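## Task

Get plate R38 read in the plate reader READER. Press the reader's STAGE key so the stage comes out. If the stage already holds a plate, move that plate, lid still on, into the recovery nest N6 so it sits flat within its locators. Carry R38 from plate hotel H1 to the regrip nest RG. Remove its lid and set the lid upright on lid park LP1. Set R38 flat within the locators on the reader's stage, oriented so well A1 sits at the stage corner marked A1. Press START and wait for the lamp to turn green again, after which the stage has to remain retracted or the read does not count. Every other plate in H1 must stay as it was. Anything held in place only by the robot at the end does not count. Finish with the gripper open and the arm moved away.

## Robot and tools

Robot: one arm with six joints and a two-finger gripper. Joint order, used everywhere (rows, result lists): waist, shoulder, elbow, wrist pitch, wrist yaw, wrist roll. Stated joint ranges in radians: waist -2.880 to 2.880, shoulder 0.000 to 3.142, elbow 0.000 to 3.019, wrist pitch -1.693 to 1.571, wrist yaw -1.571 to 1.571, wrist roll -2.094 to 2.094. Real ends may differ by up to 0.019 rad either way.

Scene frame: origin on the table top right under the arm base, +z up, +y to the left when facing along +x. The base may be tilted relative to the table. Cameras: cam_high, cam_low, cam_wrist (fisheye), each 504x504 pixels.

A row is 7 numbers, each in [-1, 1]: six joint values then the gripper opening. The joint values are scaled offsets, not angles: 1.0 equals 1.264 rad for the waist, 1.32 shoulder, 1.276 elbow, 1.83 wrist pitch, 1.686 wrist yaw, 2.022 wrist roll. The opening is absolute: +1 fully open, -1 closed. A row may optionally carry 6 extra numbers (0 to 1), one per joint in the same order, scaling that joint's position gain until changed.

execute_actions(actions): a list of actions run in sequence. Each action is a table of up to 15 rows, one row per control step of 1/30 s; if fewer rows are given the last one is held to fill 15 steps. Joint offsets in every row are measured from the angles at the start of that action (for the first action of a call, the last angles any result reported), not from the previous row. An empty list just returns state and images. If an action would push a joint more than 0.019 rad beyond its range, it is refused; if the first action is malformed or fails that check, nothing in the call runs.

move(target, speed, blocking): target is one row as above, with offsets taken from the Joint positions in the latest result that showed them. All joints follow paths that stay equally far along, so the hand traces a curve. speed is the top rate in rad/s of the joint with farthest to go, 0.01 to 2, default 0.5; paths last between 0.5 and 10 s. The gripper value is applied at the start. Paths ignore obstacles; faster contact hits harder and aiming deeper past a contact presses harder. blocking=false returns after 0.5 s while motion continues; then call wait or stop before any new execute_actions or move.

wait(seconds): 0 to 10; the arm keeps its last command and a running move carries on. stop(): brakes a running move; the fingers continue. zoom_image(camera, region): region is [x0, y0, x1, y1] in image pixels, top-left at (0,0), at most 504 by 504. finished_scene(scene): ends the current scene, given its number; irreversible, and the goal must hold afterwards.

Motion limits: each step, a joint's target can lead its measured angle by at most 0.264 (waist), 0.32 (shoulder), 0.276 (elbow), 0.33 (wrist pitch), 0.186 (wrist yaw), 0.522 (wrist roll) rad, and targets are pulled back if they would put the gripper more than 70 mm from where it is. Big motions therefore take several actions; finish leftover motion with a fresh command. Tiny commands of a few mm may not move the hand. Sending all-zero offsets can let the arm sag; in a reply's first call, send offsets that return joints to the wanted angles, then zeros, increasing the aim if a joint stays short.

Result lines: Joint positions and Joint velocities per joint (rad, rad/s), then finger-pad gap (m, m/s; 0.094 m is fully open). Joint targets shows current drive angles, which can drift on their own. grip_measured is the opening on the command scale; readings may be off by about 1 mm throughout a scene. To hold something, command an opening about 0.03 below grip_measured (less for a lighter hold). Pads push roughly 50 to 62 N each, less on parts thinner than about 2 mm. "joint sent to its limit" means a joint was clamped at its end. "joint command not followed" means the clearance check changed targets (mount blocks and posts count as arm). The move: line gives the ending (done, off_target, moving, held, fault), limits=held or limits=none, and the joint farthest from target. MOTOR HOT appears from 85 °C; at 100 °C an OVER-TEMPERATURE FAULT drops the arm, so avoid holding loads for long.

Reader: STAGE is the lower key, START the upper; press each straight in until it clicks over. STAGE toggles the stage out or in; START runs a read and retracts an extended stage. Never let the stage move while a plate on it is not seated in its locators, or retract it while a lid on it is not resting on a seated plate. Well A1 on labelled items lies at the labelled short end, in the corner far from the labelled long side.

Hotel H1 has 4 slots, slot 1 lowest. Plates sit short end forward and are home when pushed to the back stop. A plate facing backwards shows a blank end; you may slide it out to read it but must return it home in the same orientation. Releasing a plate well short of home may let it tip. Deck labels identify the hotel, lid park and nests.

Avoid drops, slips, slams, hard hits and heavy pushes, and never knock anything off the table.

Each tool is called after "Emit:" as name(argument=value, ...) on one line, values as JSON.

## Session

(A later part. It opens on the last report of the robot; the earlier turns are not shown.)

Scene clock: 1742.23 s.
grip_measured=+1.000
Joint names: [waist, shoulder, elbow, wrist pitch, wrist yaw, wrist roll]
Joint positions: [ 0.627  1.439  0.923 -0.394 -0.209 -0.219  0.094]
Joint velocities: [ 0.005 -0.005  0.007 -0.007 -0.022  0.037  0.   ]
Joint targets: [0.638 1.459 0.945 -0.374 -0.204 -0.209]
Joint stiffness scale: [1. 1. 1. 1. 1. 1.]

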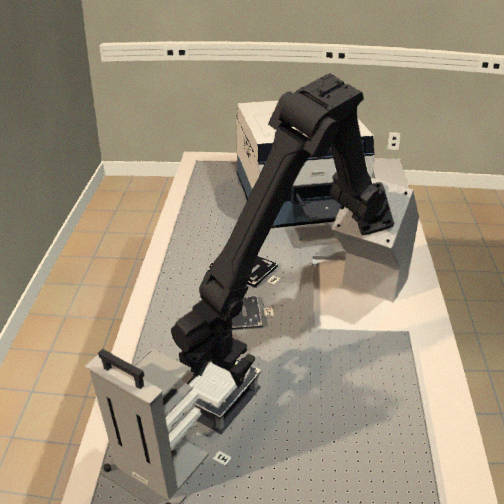

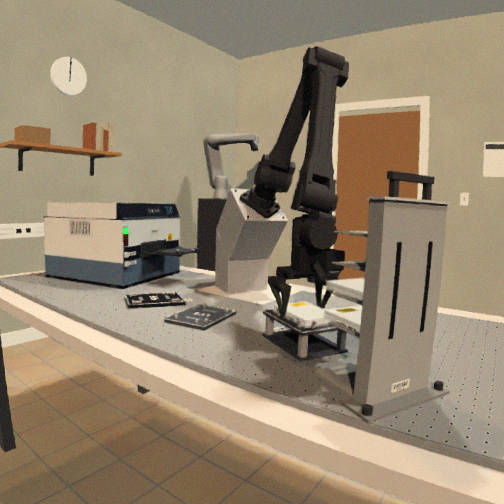

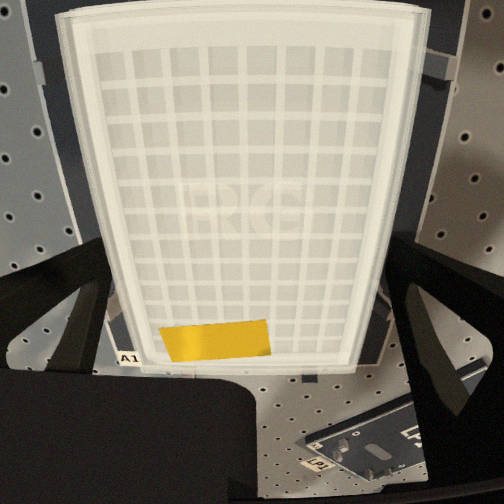

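Emit:
zoom_image(camera="cam_low", region=[255, 265, 375, 365])

Emit:
zoom_image(camera="cam_wrist", region=[60, 200, 180, 320])

Emit:
zoom_image(camera="cam_wrist", region=[330, 200, 450, 320])

Region (255, 265, 375, 365) of cam_low's 504x504 image, scaled by 4.200, with more detail than that image has.

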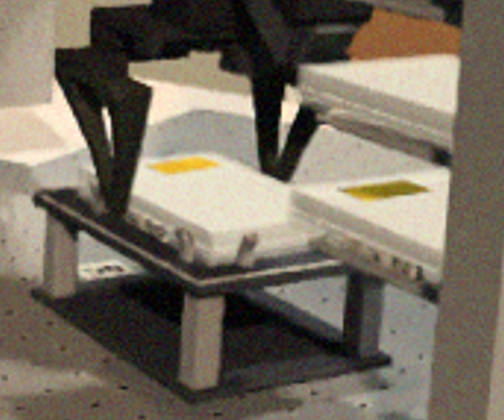

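Region (60, 200, 180, 320) of cam_wrist's 504x504 image, scaled by 4.200, with more detail than that image has.

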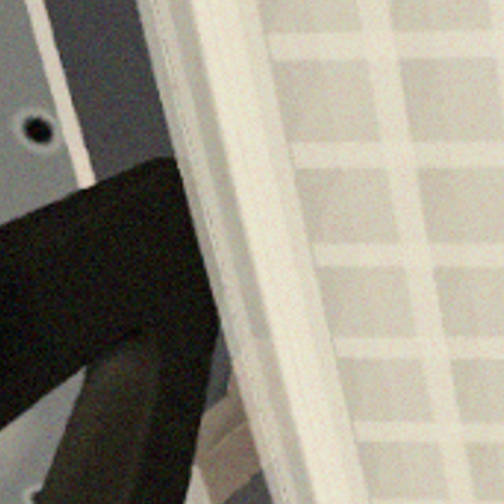

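Region (330, 200, 450, 320) of cam_wrist's 504x504 image, scaled by 4.200, with more detail than that image has.

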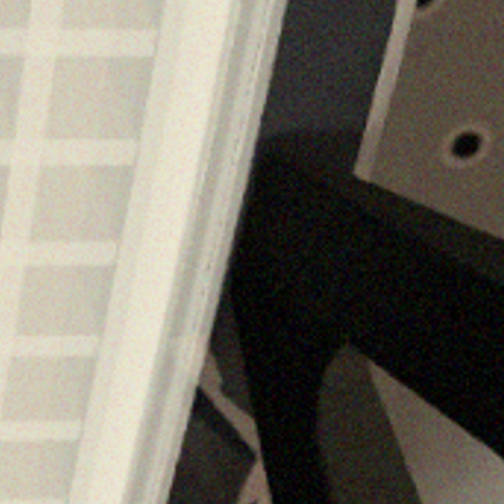

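Emit:
execute_actions(actions=[[[0.00873,0.01467,0.01716,0.01058,0.0028,0.0048,1],[0.00882,0.01331,0.01694,0.0096,0.0027,0.0047,1],[0.00895,0.01121,0.01659,0.00809,0.0026,0.0046,1],[0.00912,0.00851,0.01614,0.00614,0.0025,0.0044,1],[0.00932,0.00533,0.01561,0.00385,0.0024,0.0042,1],[0.00954,0.00182,0.01503,0.00131,0.0023,0.004,1],[0.00977,-0.0019,0.01442,-0.00137,0.0022,0.0038,1],[0.01001,-0.00568,0.01379,-0.00409,0.0021,0.0036,1],[0.01024,-0.0094,0.01318,-0.00677,0.002,0.0034,1],[0.01046,-0.01291,0.0126,-0.00931,0.002,0.0033,1],[0.01066,-0.01609,0.01207,-0.0116,0.002,0.0032,1],[0.01083,-0.01879,0.01162,-0.01355,0.002,0.0031,1],[0.01096,-0.02089,0.01127,-0.01506,0.002,0.003,1],[0.01105,-0.02225,0.01105,-0.01604,0.002,0.003,1],[0.01108,-0.02273,0.01097,-0.01639,0.002,0.003,1]]])

Emit:
wait(seconds=0.4)

Scene clock: 1799.63 s.
grip_measured=+1.000
Joint names: [waist, shoulder, elbow, wrist pitch, wrist yaw, wrist roll]
Joint positions: [ 0.628  1.439  0.923 -0.402 -0.209 -0.219  0.094]
Joint velocities: [ 0.005 -0.015  0.012 -0.046 -0.037 -0.022  0.   ]
Joint targets: [0.641 1.409 0.937 -0.424 -0.205 -0.213]
Joint stiffness scale: [1. 1. 1. 1. 1. 1.]

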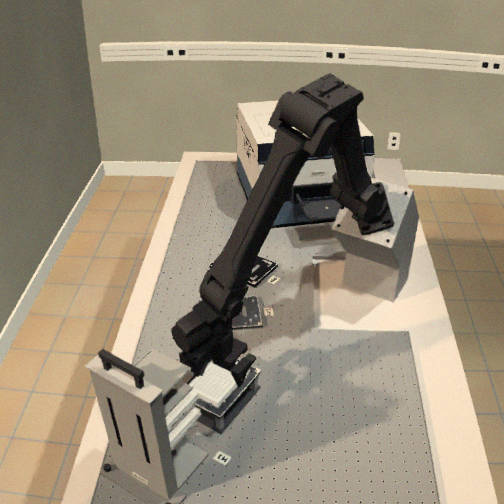

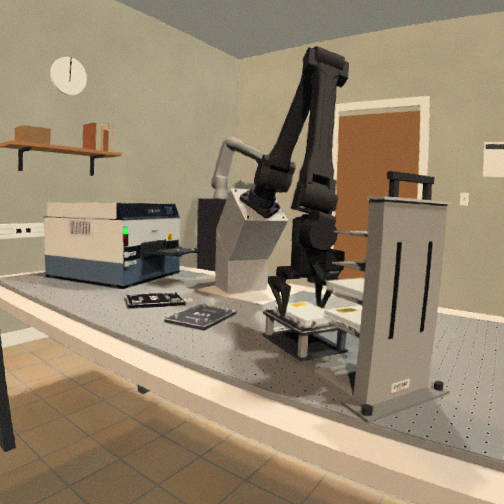

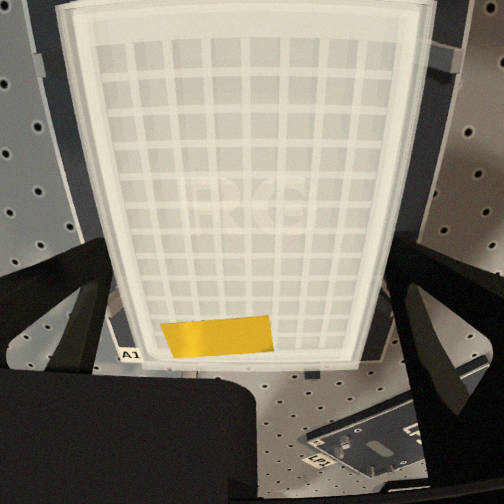

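Scene clock: 1800.03 s.
grip_measured=+1.000
Joint names: [waist, shoulder, elbow, wrist pitch, wrist yaw, wrist roll]
Joint positions: [ 0.628  1.439  0.923 -0.405 -0.209 -0.219  0.094]
Joint velocities: [ 0.015 -0.015 -0.012  0.007  0.022  0.081  0.   ]
Joint targets: [0.641 1.409 0.937 -0.424 -0.205 -0.213]
Joint stiffness scale: [1. 1. 1. 1. 1. 1.]
wait: 0.40 s; at rest by 0.20 s

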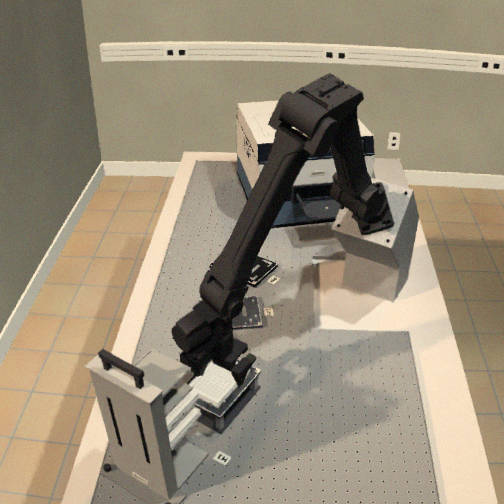

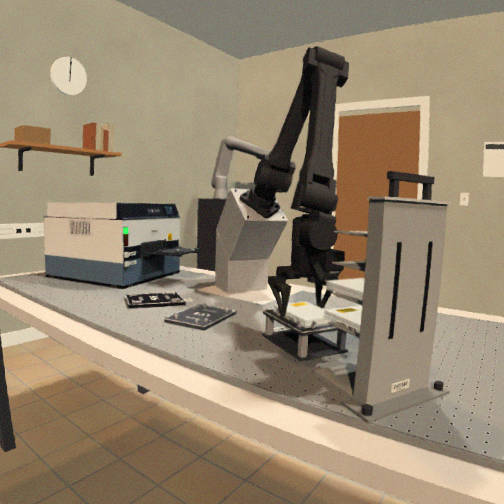

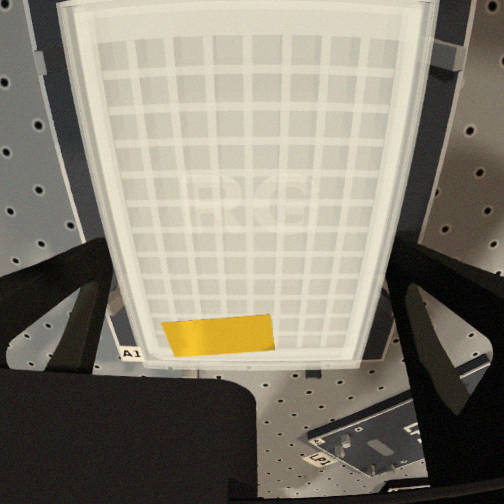

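Emit:
execute_actions(actions=[[[0.0103,-0.0243,0.011,-0.009,0.002,0.003,1],[0.0103,-0.026,0.011,-0.008,0.002,0.003,1],[0.0103,-0.0273,0.011,-0.007,0.002,0.003,1],[0.0103,-0.0273,0.011,-0.006,0.002,0.003,1],[0.0103,-0.026,0.011,-0.0055,0.002,0.003,1],[0.0103,-0.0243,0.011,-0.0055,0.002,0.003,1],[0.0103,-0.0231,0.011,-0.0055,0.002,0.003,1]]])

Scene clock: 1806.33 s.
grip_measured=+1.000
Joint names: [waist, shoulder, elbow, wrist pitch, wrist yaw, wrist roll]
Joint positions: [ 0.628  1.435  0.923 -0.405 -0.209 -0.219  0.094]
Joint velocities: [-0.024 -0.015  0.007 -0.002 -0.007  0.051  0.   ]
Joint targets: [0.641 1.409 0.937 -0.415 -0.205 -0.213]
Joint stiffness scale: [1. 1. 1. 1. 1. 1.]

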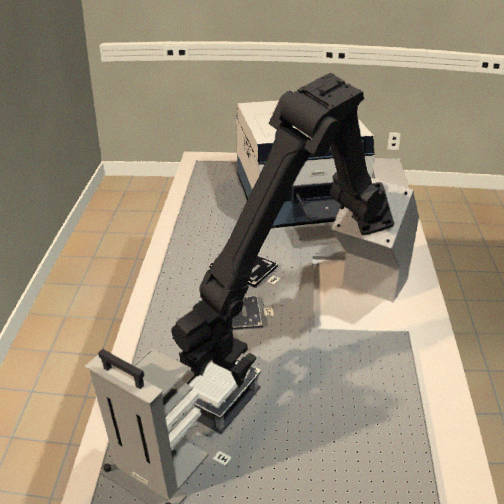

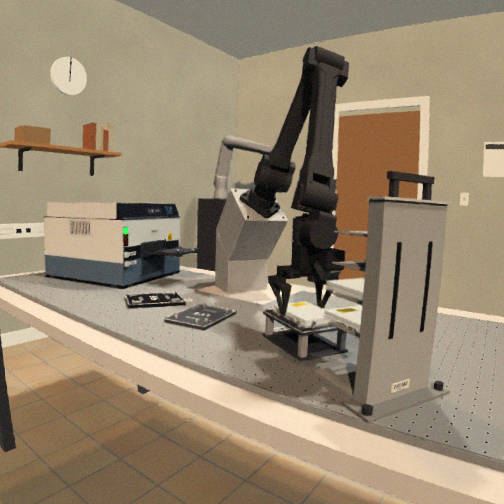

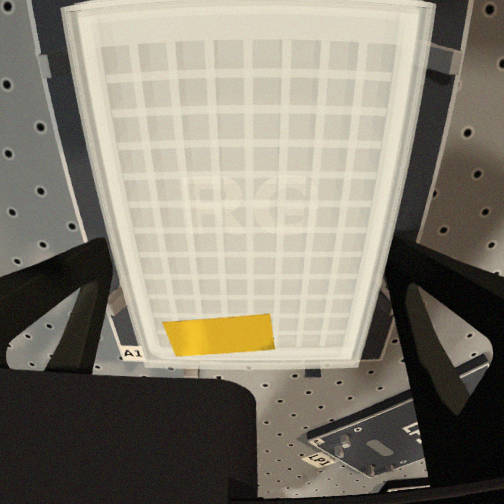

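Emit:
execute_actions(actions=[[[0.0103,-0.022,0.011,-0.0055,0.002,0.003,1],[0.0103,-0.0245,0.011,-0.0055,0.002,0.003,1],[0.0103,-0.0265,0.011,-0.0055,0.002,0.003,1],[0.0103,-0.0273,0.011,-0.0055,0.002,0.003,1],[0.0103,-0.0273,0.011,-0.0055,0.002,0.003,1],[0.0103,-0.026,0.011,-0.0055,0.002,0.003,1],[0.0103,-0.0248,0.011,-0.0055,0.002,0.003,1],[0.0103,-0.024,0.011,-0.0055,0.002,0.003,1]]])

Emit:
wait(seconds=0.2)

Emit:
zoom_image(camera="cam_wrist", region=[60, 200, 180, 320])

Emit:
zoom_image(camera="cam_wrist", region=[330, 200, 450, 320])

Scene clock: 1811.77 s.
grip_measured=+1.000
Joint names: [waist, shoulder, elbow, wrist pitch, wrist yaw, wrist roll]
Joint positions: [ 0.628  1.432  0.923 -0.405 -0.209 -0.219  0.094]
Joint velocities: [-0.005 -0.015 -0.012 -0.017  0.051 -0.037  0.   ]
Joint targets: [0.641 1.404 0.937 -0.415 -0.205 -0.213]
Joint stiffness scale: [1. 1. 1. 1. 1. 1.]

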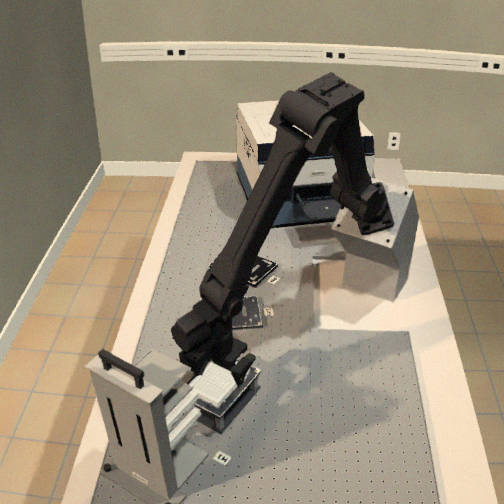

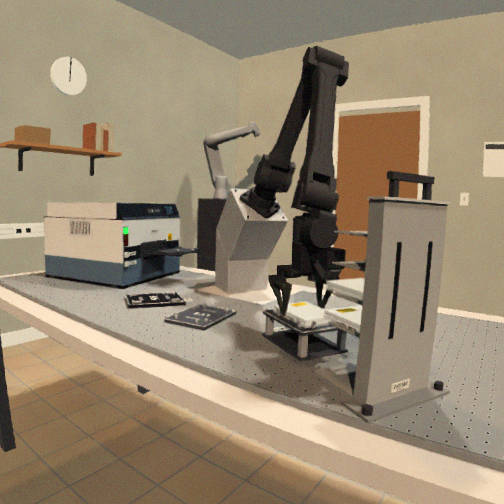

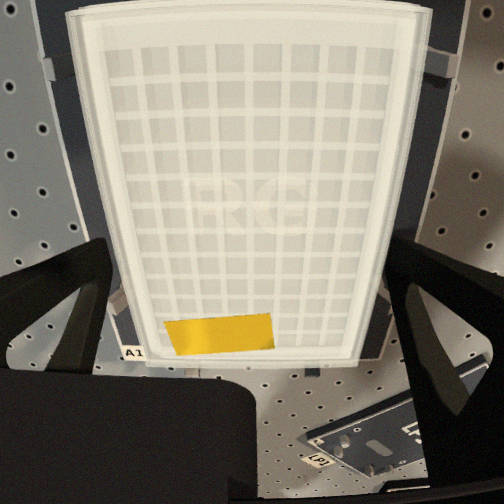

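Scene clock: 1811.97 s.
grip_measured=+1.000
Joint names: [waist, shoulder, elbow, wrist pitch, wrist yaw, wrist roll]
Joint positions: [ 0.628  1.432  0.923 -0.405 -0.209 -0.219  0.094]
Joint velocities: [ 0.005 -0.005 -0.007  0.002  0.066  0.007  0.   ]
Joint targets: [0.641 1.404 0.937 -0.415 -0.205 -0.213]
Joint stiffness scale: [1. 1. 1. 1. 1. 1.]
wait: 0.20 s; at rest by 0.17 s

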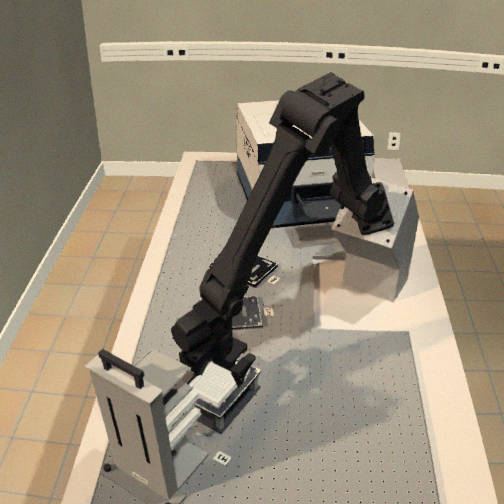

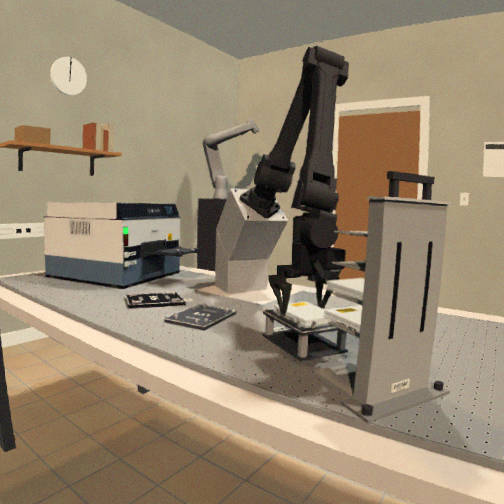

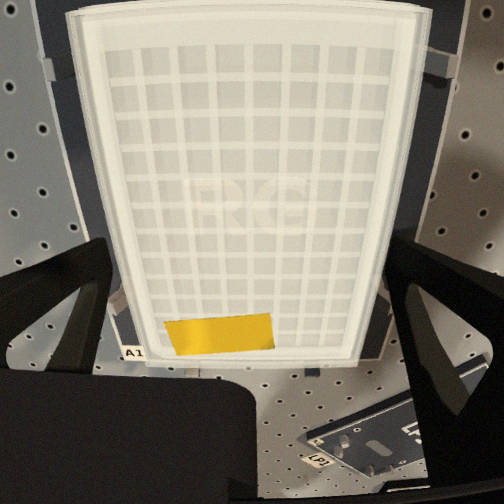

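Region (60, 200, 180, 320) of cam_wrist's 504x504 image, scaled by 4.200, with more detail than that image has.

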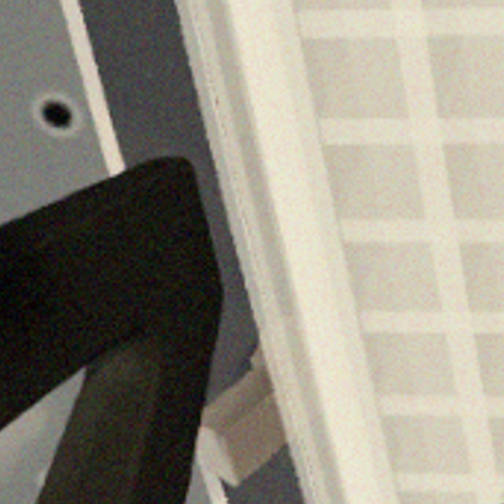

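Region (330, 200, 450, 320) of cam_wrist's 504x504 image, scaled by 4.200, with more detail than that image has.

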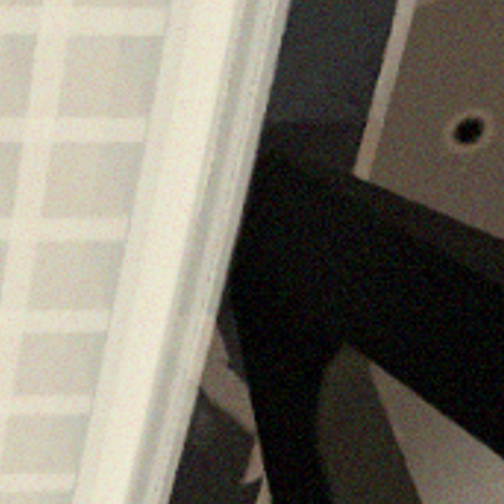

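Emit:
execute_actions(actions=[[[0.009,-0.02,0.011,-0.0055,0.002,0.003,0.97],[0.008,-0.019,0.011,-0.005,0.0018,0.0025,0.94],[0.007,-0.018,0.011,-0.0045,0.0015,0.002,0.91],[0.006,-0.017,0.011,-0.004,0.0012,0.0015,0.88],[0.005,-0.016,0.011,-0.0035,0.001,0.001,0.86],[0.004,-0.015,0.011,-0.003,0.0008,0.0005,0.845],[0.003,-0.014,0.011,-0.003,0.0005,0,0.835],[0.002,-0.013,0.011,-0.003,0.0003,0,0.826],[0.001,-0.012,0.011,-0.003,0,0,0.818],[0,-0.012,0.011,-0.003,0,0,0.81],[0,-0.012,0.011,-0.003,0,0,0.803],[0,-0.012,0.011,-0.003,0,0,0.796],[0,-0.012,0.011,-0.003,0,0,0.789],[0,-0.012,0.011,-0.003,0,0,0.782],[0,-0.012,0.011,-0.003,0,0,0.775]]])

Emit:
wait(seconds=0.3)

Scene clock: 1824.23 s.
grip_measured=+0.793
Joint names: [waist, shoulder, elbow, wrist pitch, wrist yaw, wrist roll]
Joint positions: [ 0.628  1.432  0.923 -0.405 -0.209 -0.219  0.084]
Joint velocities: [ 0.005 -0.005 -0.012 -0.017  0.022  0.007 -0.003]
Joint targets: [0.628 1.416 0.937 -0.411 -0.209 -0.219]
Joint stiffness scale: [1. 1. 1. 1. 1. 1.]

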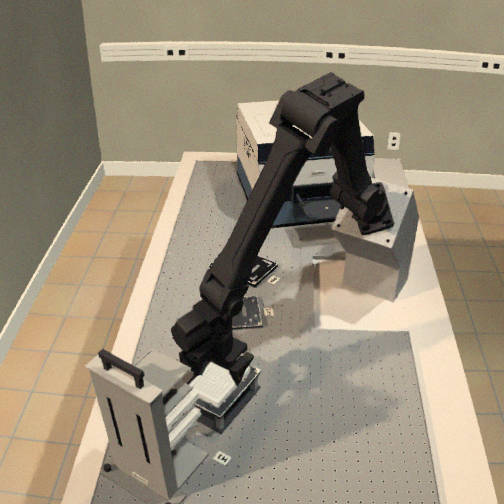

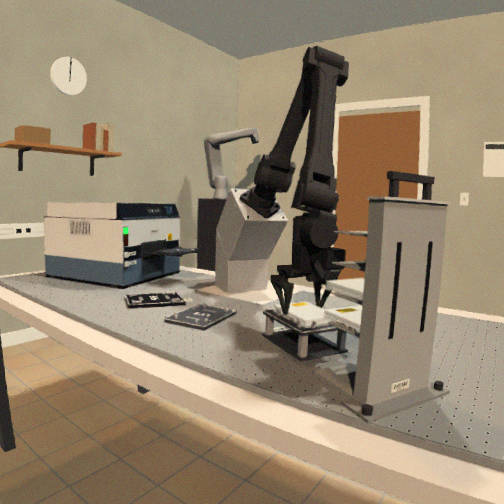

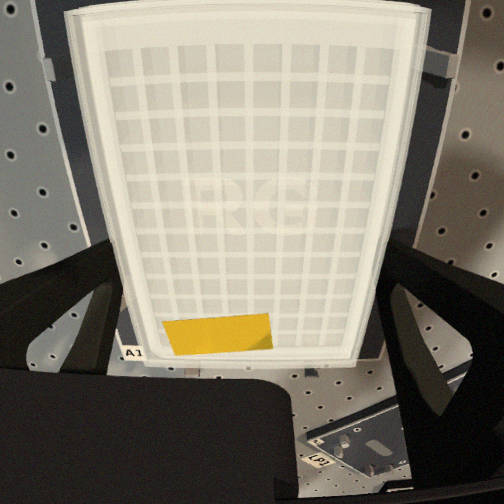

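Scene clock: 1824.53 s.
grip_measured=+0.792
Joint names: [waist, shoulder, elbow, wrist pitch, wrist yaw, wrist roll]
Joint positions: [ 0.628  1.432  0.923 -0.405 -0.209 -0.219  0.084]
Joint velocities: [-0.005 -0.015  0.002 -0.007 -0.022 -0.007  0.   ]
Joint targets: [0.628 1.416 0.937 -0.411 -0.209 -0.219]
Joint stiffness scale: [1. 1. 1. 1. 1. 1.]
wait: 0.30 s; at rest by 0.17 s

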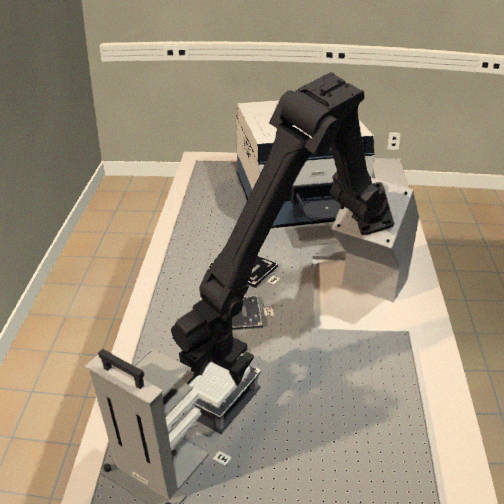

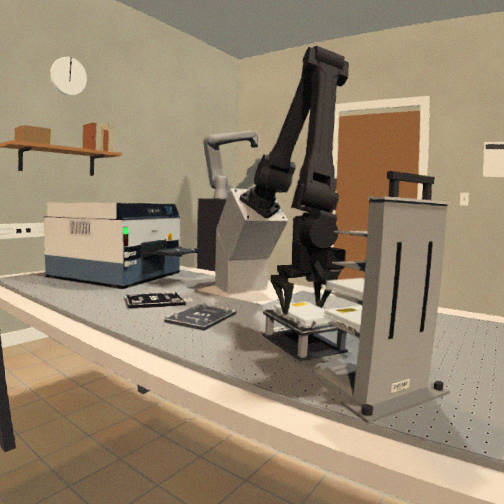

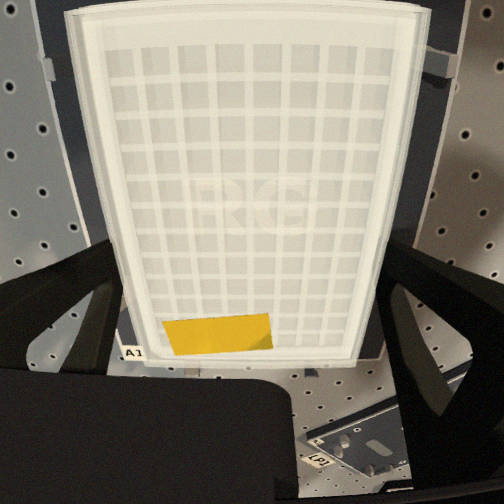

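Emit:
execute_actions(actions=[[[-0.00293,-0.01538,0.00705,-0.00563,-0.00071,-0.00163,0.772],[-0.00578,-0.01871,0.00313,-0.00803,-0.00136,-0.00331,0.768],[-0.0087,-0.02197,-0.00078,-0.01038,-0.00208,-0.00495,0.765],[-0.00881,-0.02242,-0.00084,-0.01069,-0.00213,-0.005,0.765],[-0.00912,-0.02365,-0.00101,-0.01155,-0.00226,-0.00514,0.765],[-0.00958,-0.02552,-0.00127,-0.01286,-0.00247,-0.00536,0.765],[-0.01016,-0.02786,-0.00159,-0.01449,-0.00273,-0.00563,0.765],[-0.01081,-0.03052,-0.00196,-0.01634,-0.00302,-0.00594,0.765],[-0.01151,-0.03334,-0.00235,-0.01831,-0.00333,-0.00626,0.765],[-0.01221,-0.03615,-0.00273,-0.02027,-0.00363,-0.00658,0.765],[-0.01286,-0.03881,-0.0031,-0.02212,-0.00392,-0.00689,0.765],[-0.01344,-0.04115,-0.00342,-0.02375,-0.00418,-0.00716,0.765],[-0.0139,-0.04302,-0.00368,-0.02506,-0.00439,-0.00738,0.765],[-0.01421,-0.04425,-0.00385,-0.02592,-0.00452,-0.00752,0.765],[-0.01432,-0.0447,-0.00391,-0.02623,-0.00457,-0.00757,0.765]]])

Emit:
wait(seconds=0.3)

Emit:
zoom_image(camera="cam_low", region=[255, 265, 375, 365])

Scene clock: 1848.30 s.
grip_measured=+0.787
Joint names: [waist, shoulder, elbow, wrist pitch, wrist yaw, wrist roll]
Joint positions: [ 0.623  1.407  0.923 -0.432 -0.212 -0.223  0.084]
Joint velocities: [-0.015 -0.112 -0.002 -0.051 -0.022 -0.066 -0.001]
Joint targets: [0.610 1.373 0.918 -0.453 -0.216 -0.235]
Joint stiffness scale: [1. 1. 1. 1. 1. 1.]

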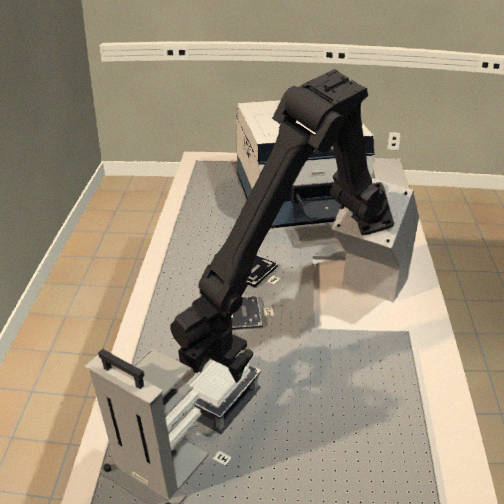

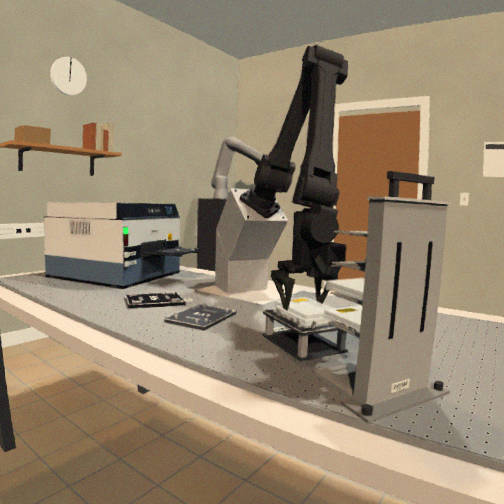

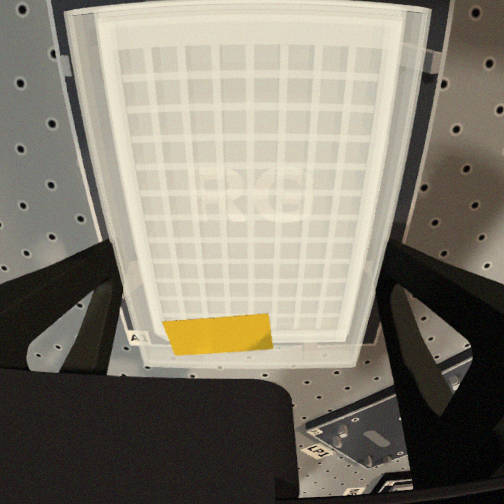

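Scene clock: 1848.60 s.
grip_measured=+0.787
Joint names: [waist, shoulder, elbow, wrist pitch, wrist yaw, wrist roll]
Joint positions: [ 0.622  1.398  0.922 -0.434 -0.212 -0.224  0.084]
Joint velocities: [-0.005 -0.005 -0.022  0.007 -0.007  0.037  0.   ]
Joint targets: [0.610 1.373 0.918 -0.453 -0.217 -0.235]
Joint stiffness scale: [1. 1. 1. 1. 1. 1.]
wait: 0.30 s; at rest by 0.27 s

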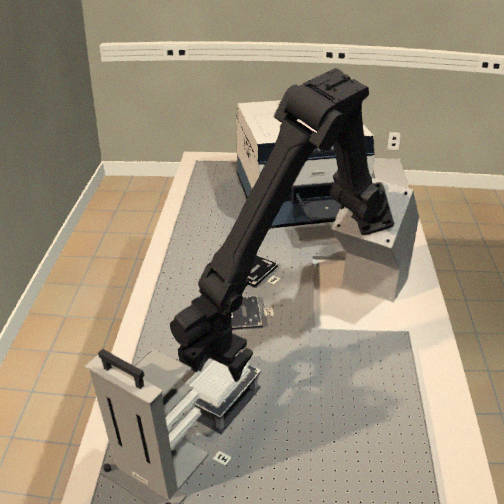

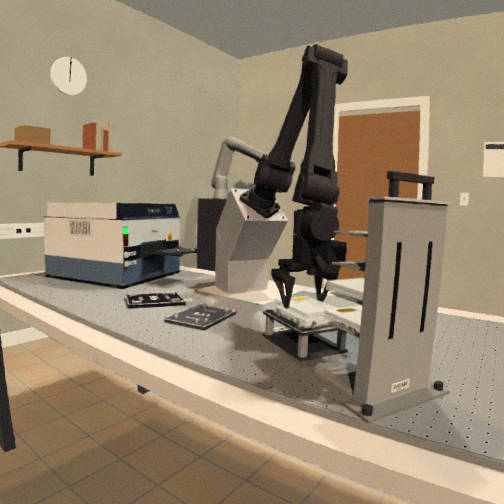

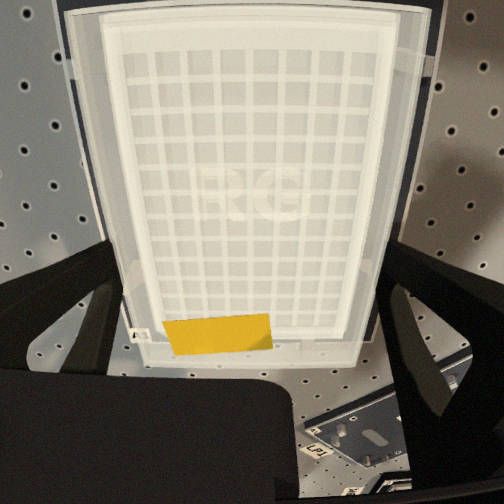

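Region (255, 265, 375, 365) of cam_low's 504x504 image, scaled by 4.200, with more detail than that image has.

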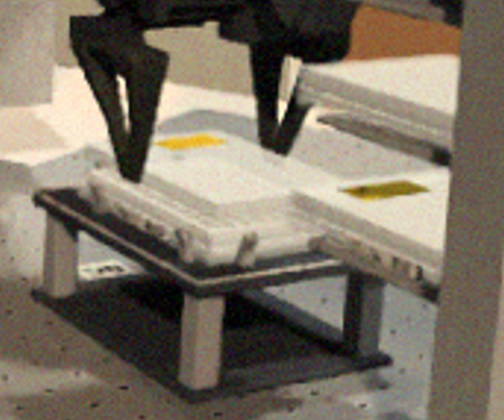

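Emit:
zoom_image(camera="cam_wrist", region=[50, 0, 110, 60])

Emit:
zoom_image(camera="cam_wrist", region=[390, 0, 450, 60])

Emit:
zoom_image(camera="cam_wrist", region=[120, 320, 180, 380])

Emit:
zoom_image(camera="cam_wrist", region=[320, 320, 380, 380])

Region (50, 0, 110, 60) of cam_wrist's 504x504 image, scaled by 8.400, with more detail than that image has.

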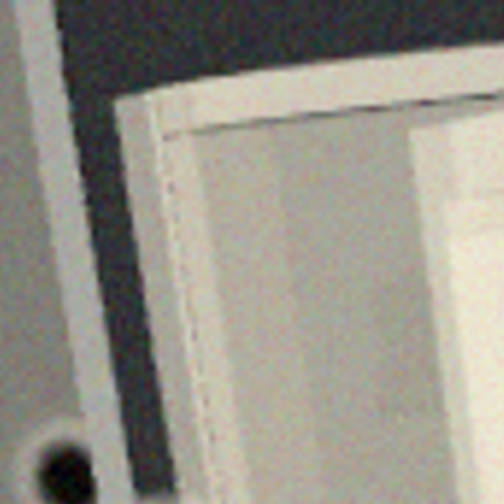

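Region (390, 0, 450, 60) of cam_wrist's 504x504 image, scaled by 8.400, with more detail than that image has.

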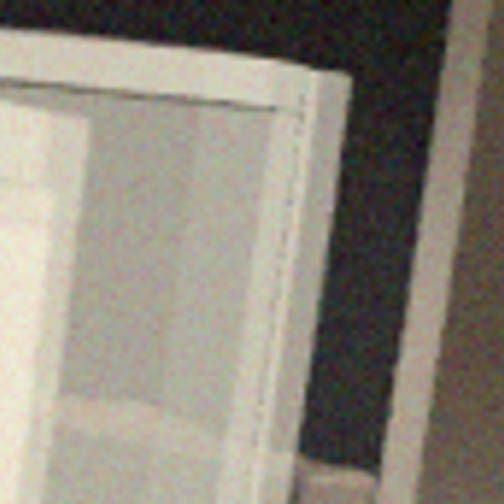

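Region (120, 320, 180, 380) of cam_wrist's 504x504 image, scaled by 8.400, with more detail than that image has.

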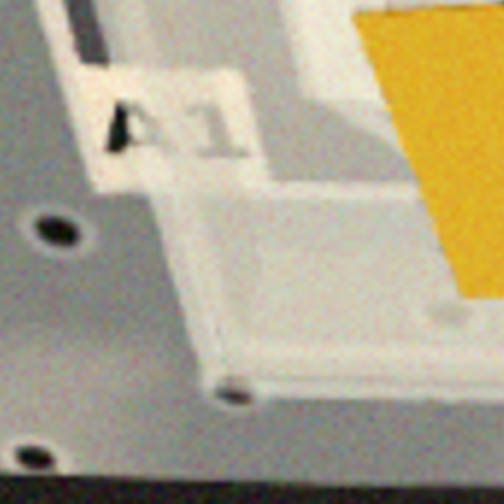

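Region (320, 320, 380, 380) of cam_wrist's 504x504 image, scaled by 8.400, with more detail than that image has.

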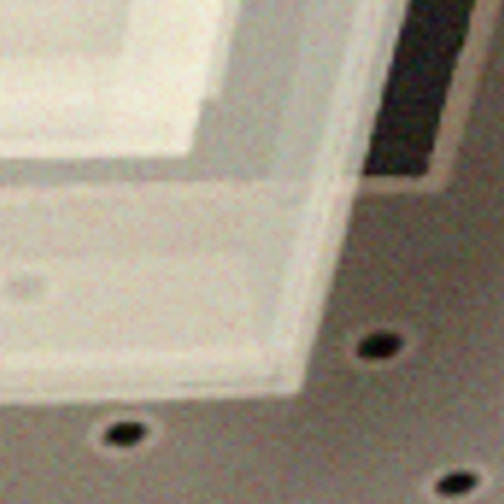

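Emit:
execute_actions(actions=[[[-0.00964,-0.0212,-0.00323,-0.01087,-0.00304,-0.00551,0.762],[-0.01007,-0.0238,-0.00351,-0.01224,-0.00323,-0.0057,0.76],[-0.01072,-0.0268,-0.00395,-0.01436,-0.00353,-0.00601,0.76],[-0.01157,-0.0305,-0.00451,-0.01709,-0.00391,-0.00639,0.76],[-0.01257,-0.0351,-0.00516,-0.0203,-0.00435,-0.00685,0.76],[-0.01367,-0.0403,-0.00589,-0.02384,-0.00485,-0.00735,0.76],[-0.01483,-0.0459,-0.00666,-0.0276,-0.00537,-0.00789,0.76],[-0.01602,-0.05188,-0.00744,-0.03141,-0.00591,-0.00843,0.76],[-0.01718,-0.05776,-0.00821,-0.03517,-0.00643,-0.00897,0.76],[-0.01828,-0.06331,-0.00894,-0.03871,-0.00693,-0.00947,0.76],[-0.01928,-0.06833,-0.00959,-0.04192,-0.00737,-0.00993,0.76],[-0.02013,-0.07261,-0.01015,-0.04465,-0.00775,-0.01031,0.76],[-0.02078,-0.07593,-0.01059,-0.04677,-0.00805,-0.01062,0.76],[-0.02121,-0.07808,-0.01087,-0.04814,-0.00824,-0.01081,0.76],[-0.02136,-0.07884,-0.01097,-0.04863,-0.00831,-0.01088,0.76]]])

Scene clock: 1923.47 s.
grip_measured=+0.787
Joint names: [waist, shoulder, elbow, wrist pitch, wrist yaw, wrist roll]
Joint positions: [ 0.608  1.324  0.911 -0.5   -0.221 -0.233  0.084]
Joint velocities: [-0.044 -0.21  -0.002 -0.056 -0.051 -0.081  0.001]
Joint targets: [0.595 1.293 0.908 -0.523 -0.226 -0.246]
Joint stiffness scale: [1. 1. 1. 1. 1. 1.]

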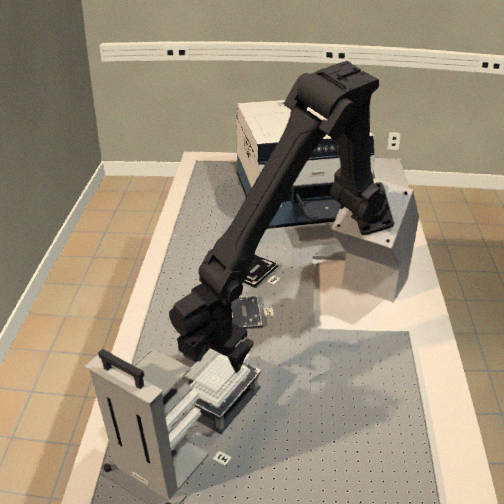

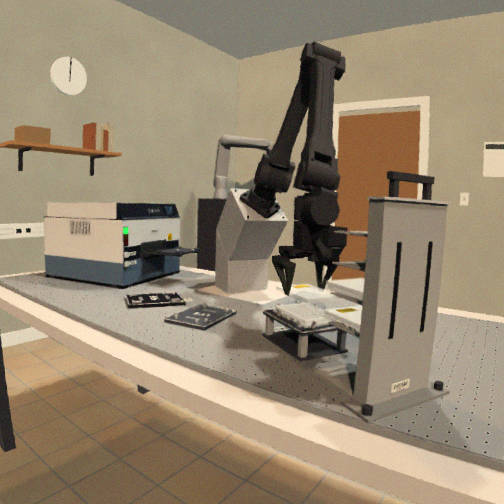

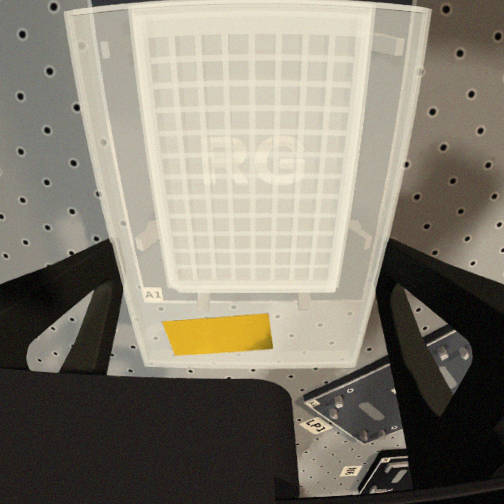

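Emit:
move(target=[-0.51321,0.17773,-0.27939,0.18978,-0.20297,0.14777,0.76], speed=0.8)

Scene clock: 1928.97 s.
grip_measured=+0.787
Joint names: [waist, shoulder, elbow, wrist pitch, wrist yaw, wrist roll]
Joint positions: [-0.046  1.546  0.551 -0.174 -0.559  0.055  0.084]
Joint velocities: [-0.015 -0.015  0.007  0.007 -0.037  0.066 -0.   ]
Joint targets: [-0.041 1.559 0.555 -0.153 -0.564 0.066]
Joint stiffness scale: [1. 1. 1. 1. 1. 1.]
move: off_target; limits=none; farthest joint: the wrist pitch, 0.021 radians from its target (0.352 radians at the start)

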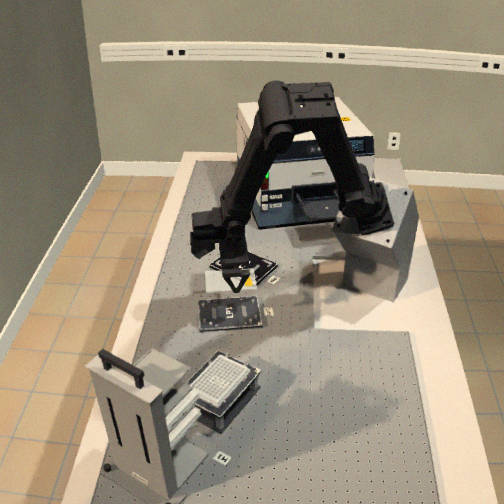

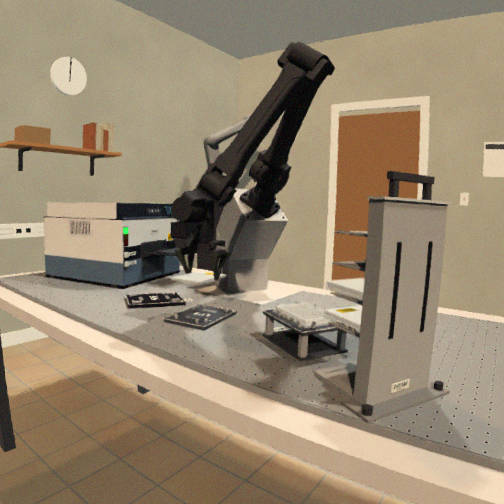

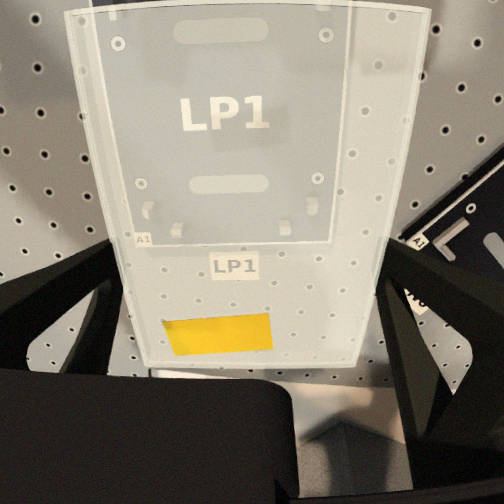

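Emit:
zoom_image(camera="cam_wrist", region=[120, 160, 220, 260])

Emit:
zoom_image(camera="cam_wrist", region=[250, 160, 350, 260])

Emit:
zoom_image(camera="cam_wrist", region=[80, 0, 180, 100])

Emit:
zoom_image(camera="cam_wrist", region=[270, 0, 370, 100])

Region (120, 160, 220, 260) of cam_wrist's 504x504 image, scaled by 5.040, with more detail than that image has.

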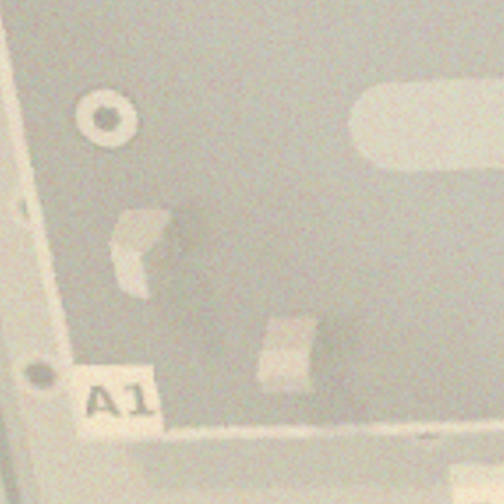

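Region (250, 160, 350, 260) of cam_wrist's 504x504 image, scaled by 5.040, with more detail than that image has.

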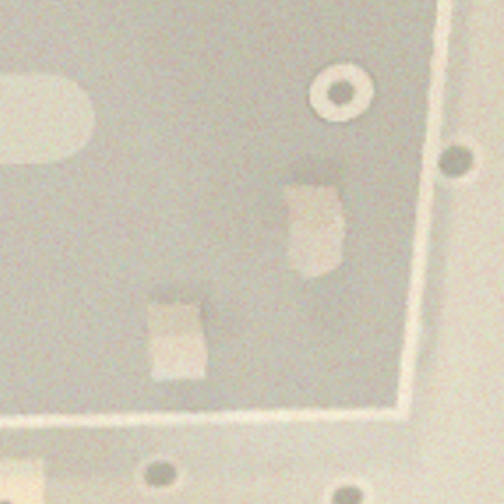

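Region (80, 0, 180, 100) of cam_wrist's 504x504 image, scaled by 5.040, with more detail than that image has.

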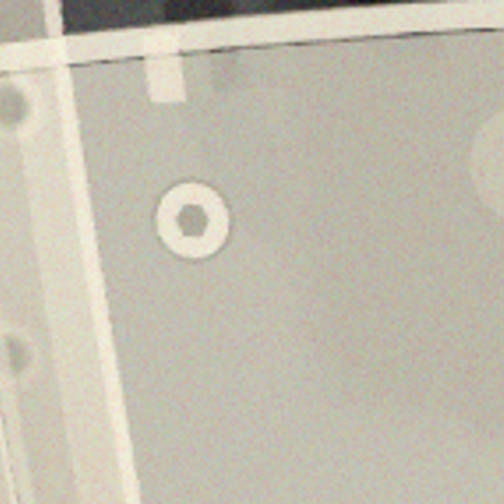

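Region (270, 0, 370, 100) of cam_wrist's 504x504 image, scaled by 5.040, with more detail than that image has.

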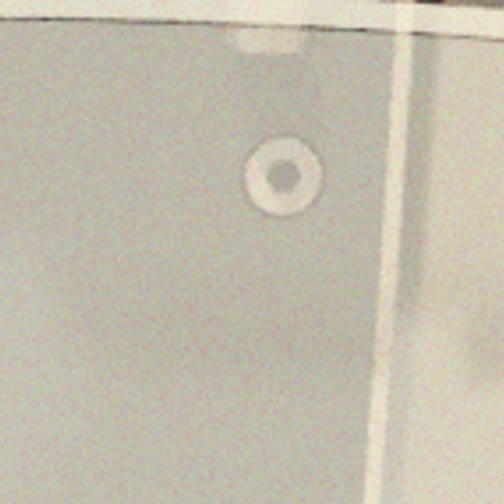

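Emit:
move(target=[0.10538,0.1613,0.0565,0.13027,0.02912,0.06098,0.76], speed=0.35)

Scene clock: 1973.67 s.
grip_measured=+0.787
Joint names: [waist, shoulder, elbow, wrist pitch, wrist yaw, wrist roll]
Joint positions: [ 0.078  1.741  0.62   0.044 -0.514  0.167  0.084]
Joint velocities: [ 0.005  0.005 -0.007  0.002 -0.037 -0.007 -0.   ]
Joint targets: [0.087 1.760 0.623 0.065 -0.510 0.178]
Joint stiffness scale: [1. 1. 1. 1. 1. 1.]
move: done; limits=none; farthest joint: the wrist pitch, 0.020 radians from its target (0.238 radians at the start)

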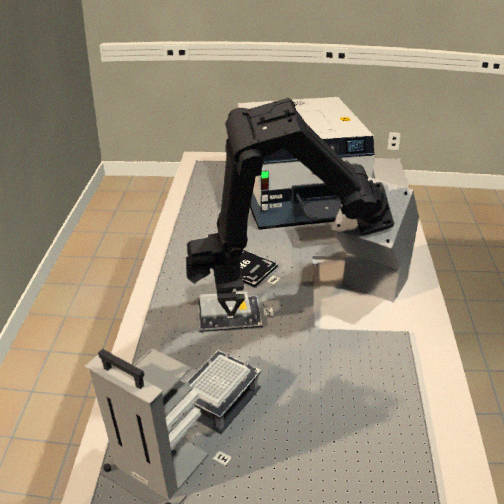

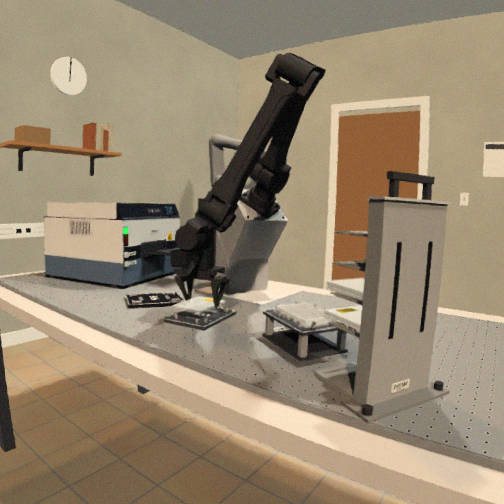

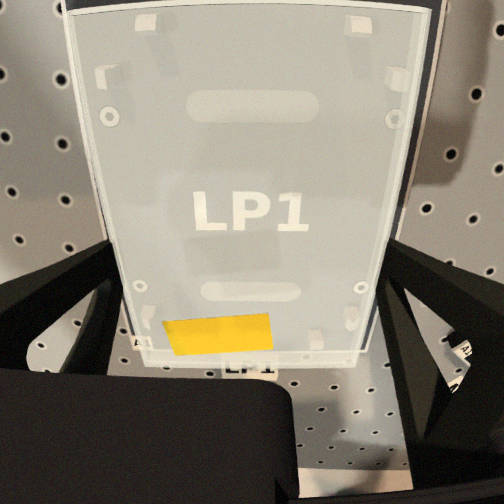

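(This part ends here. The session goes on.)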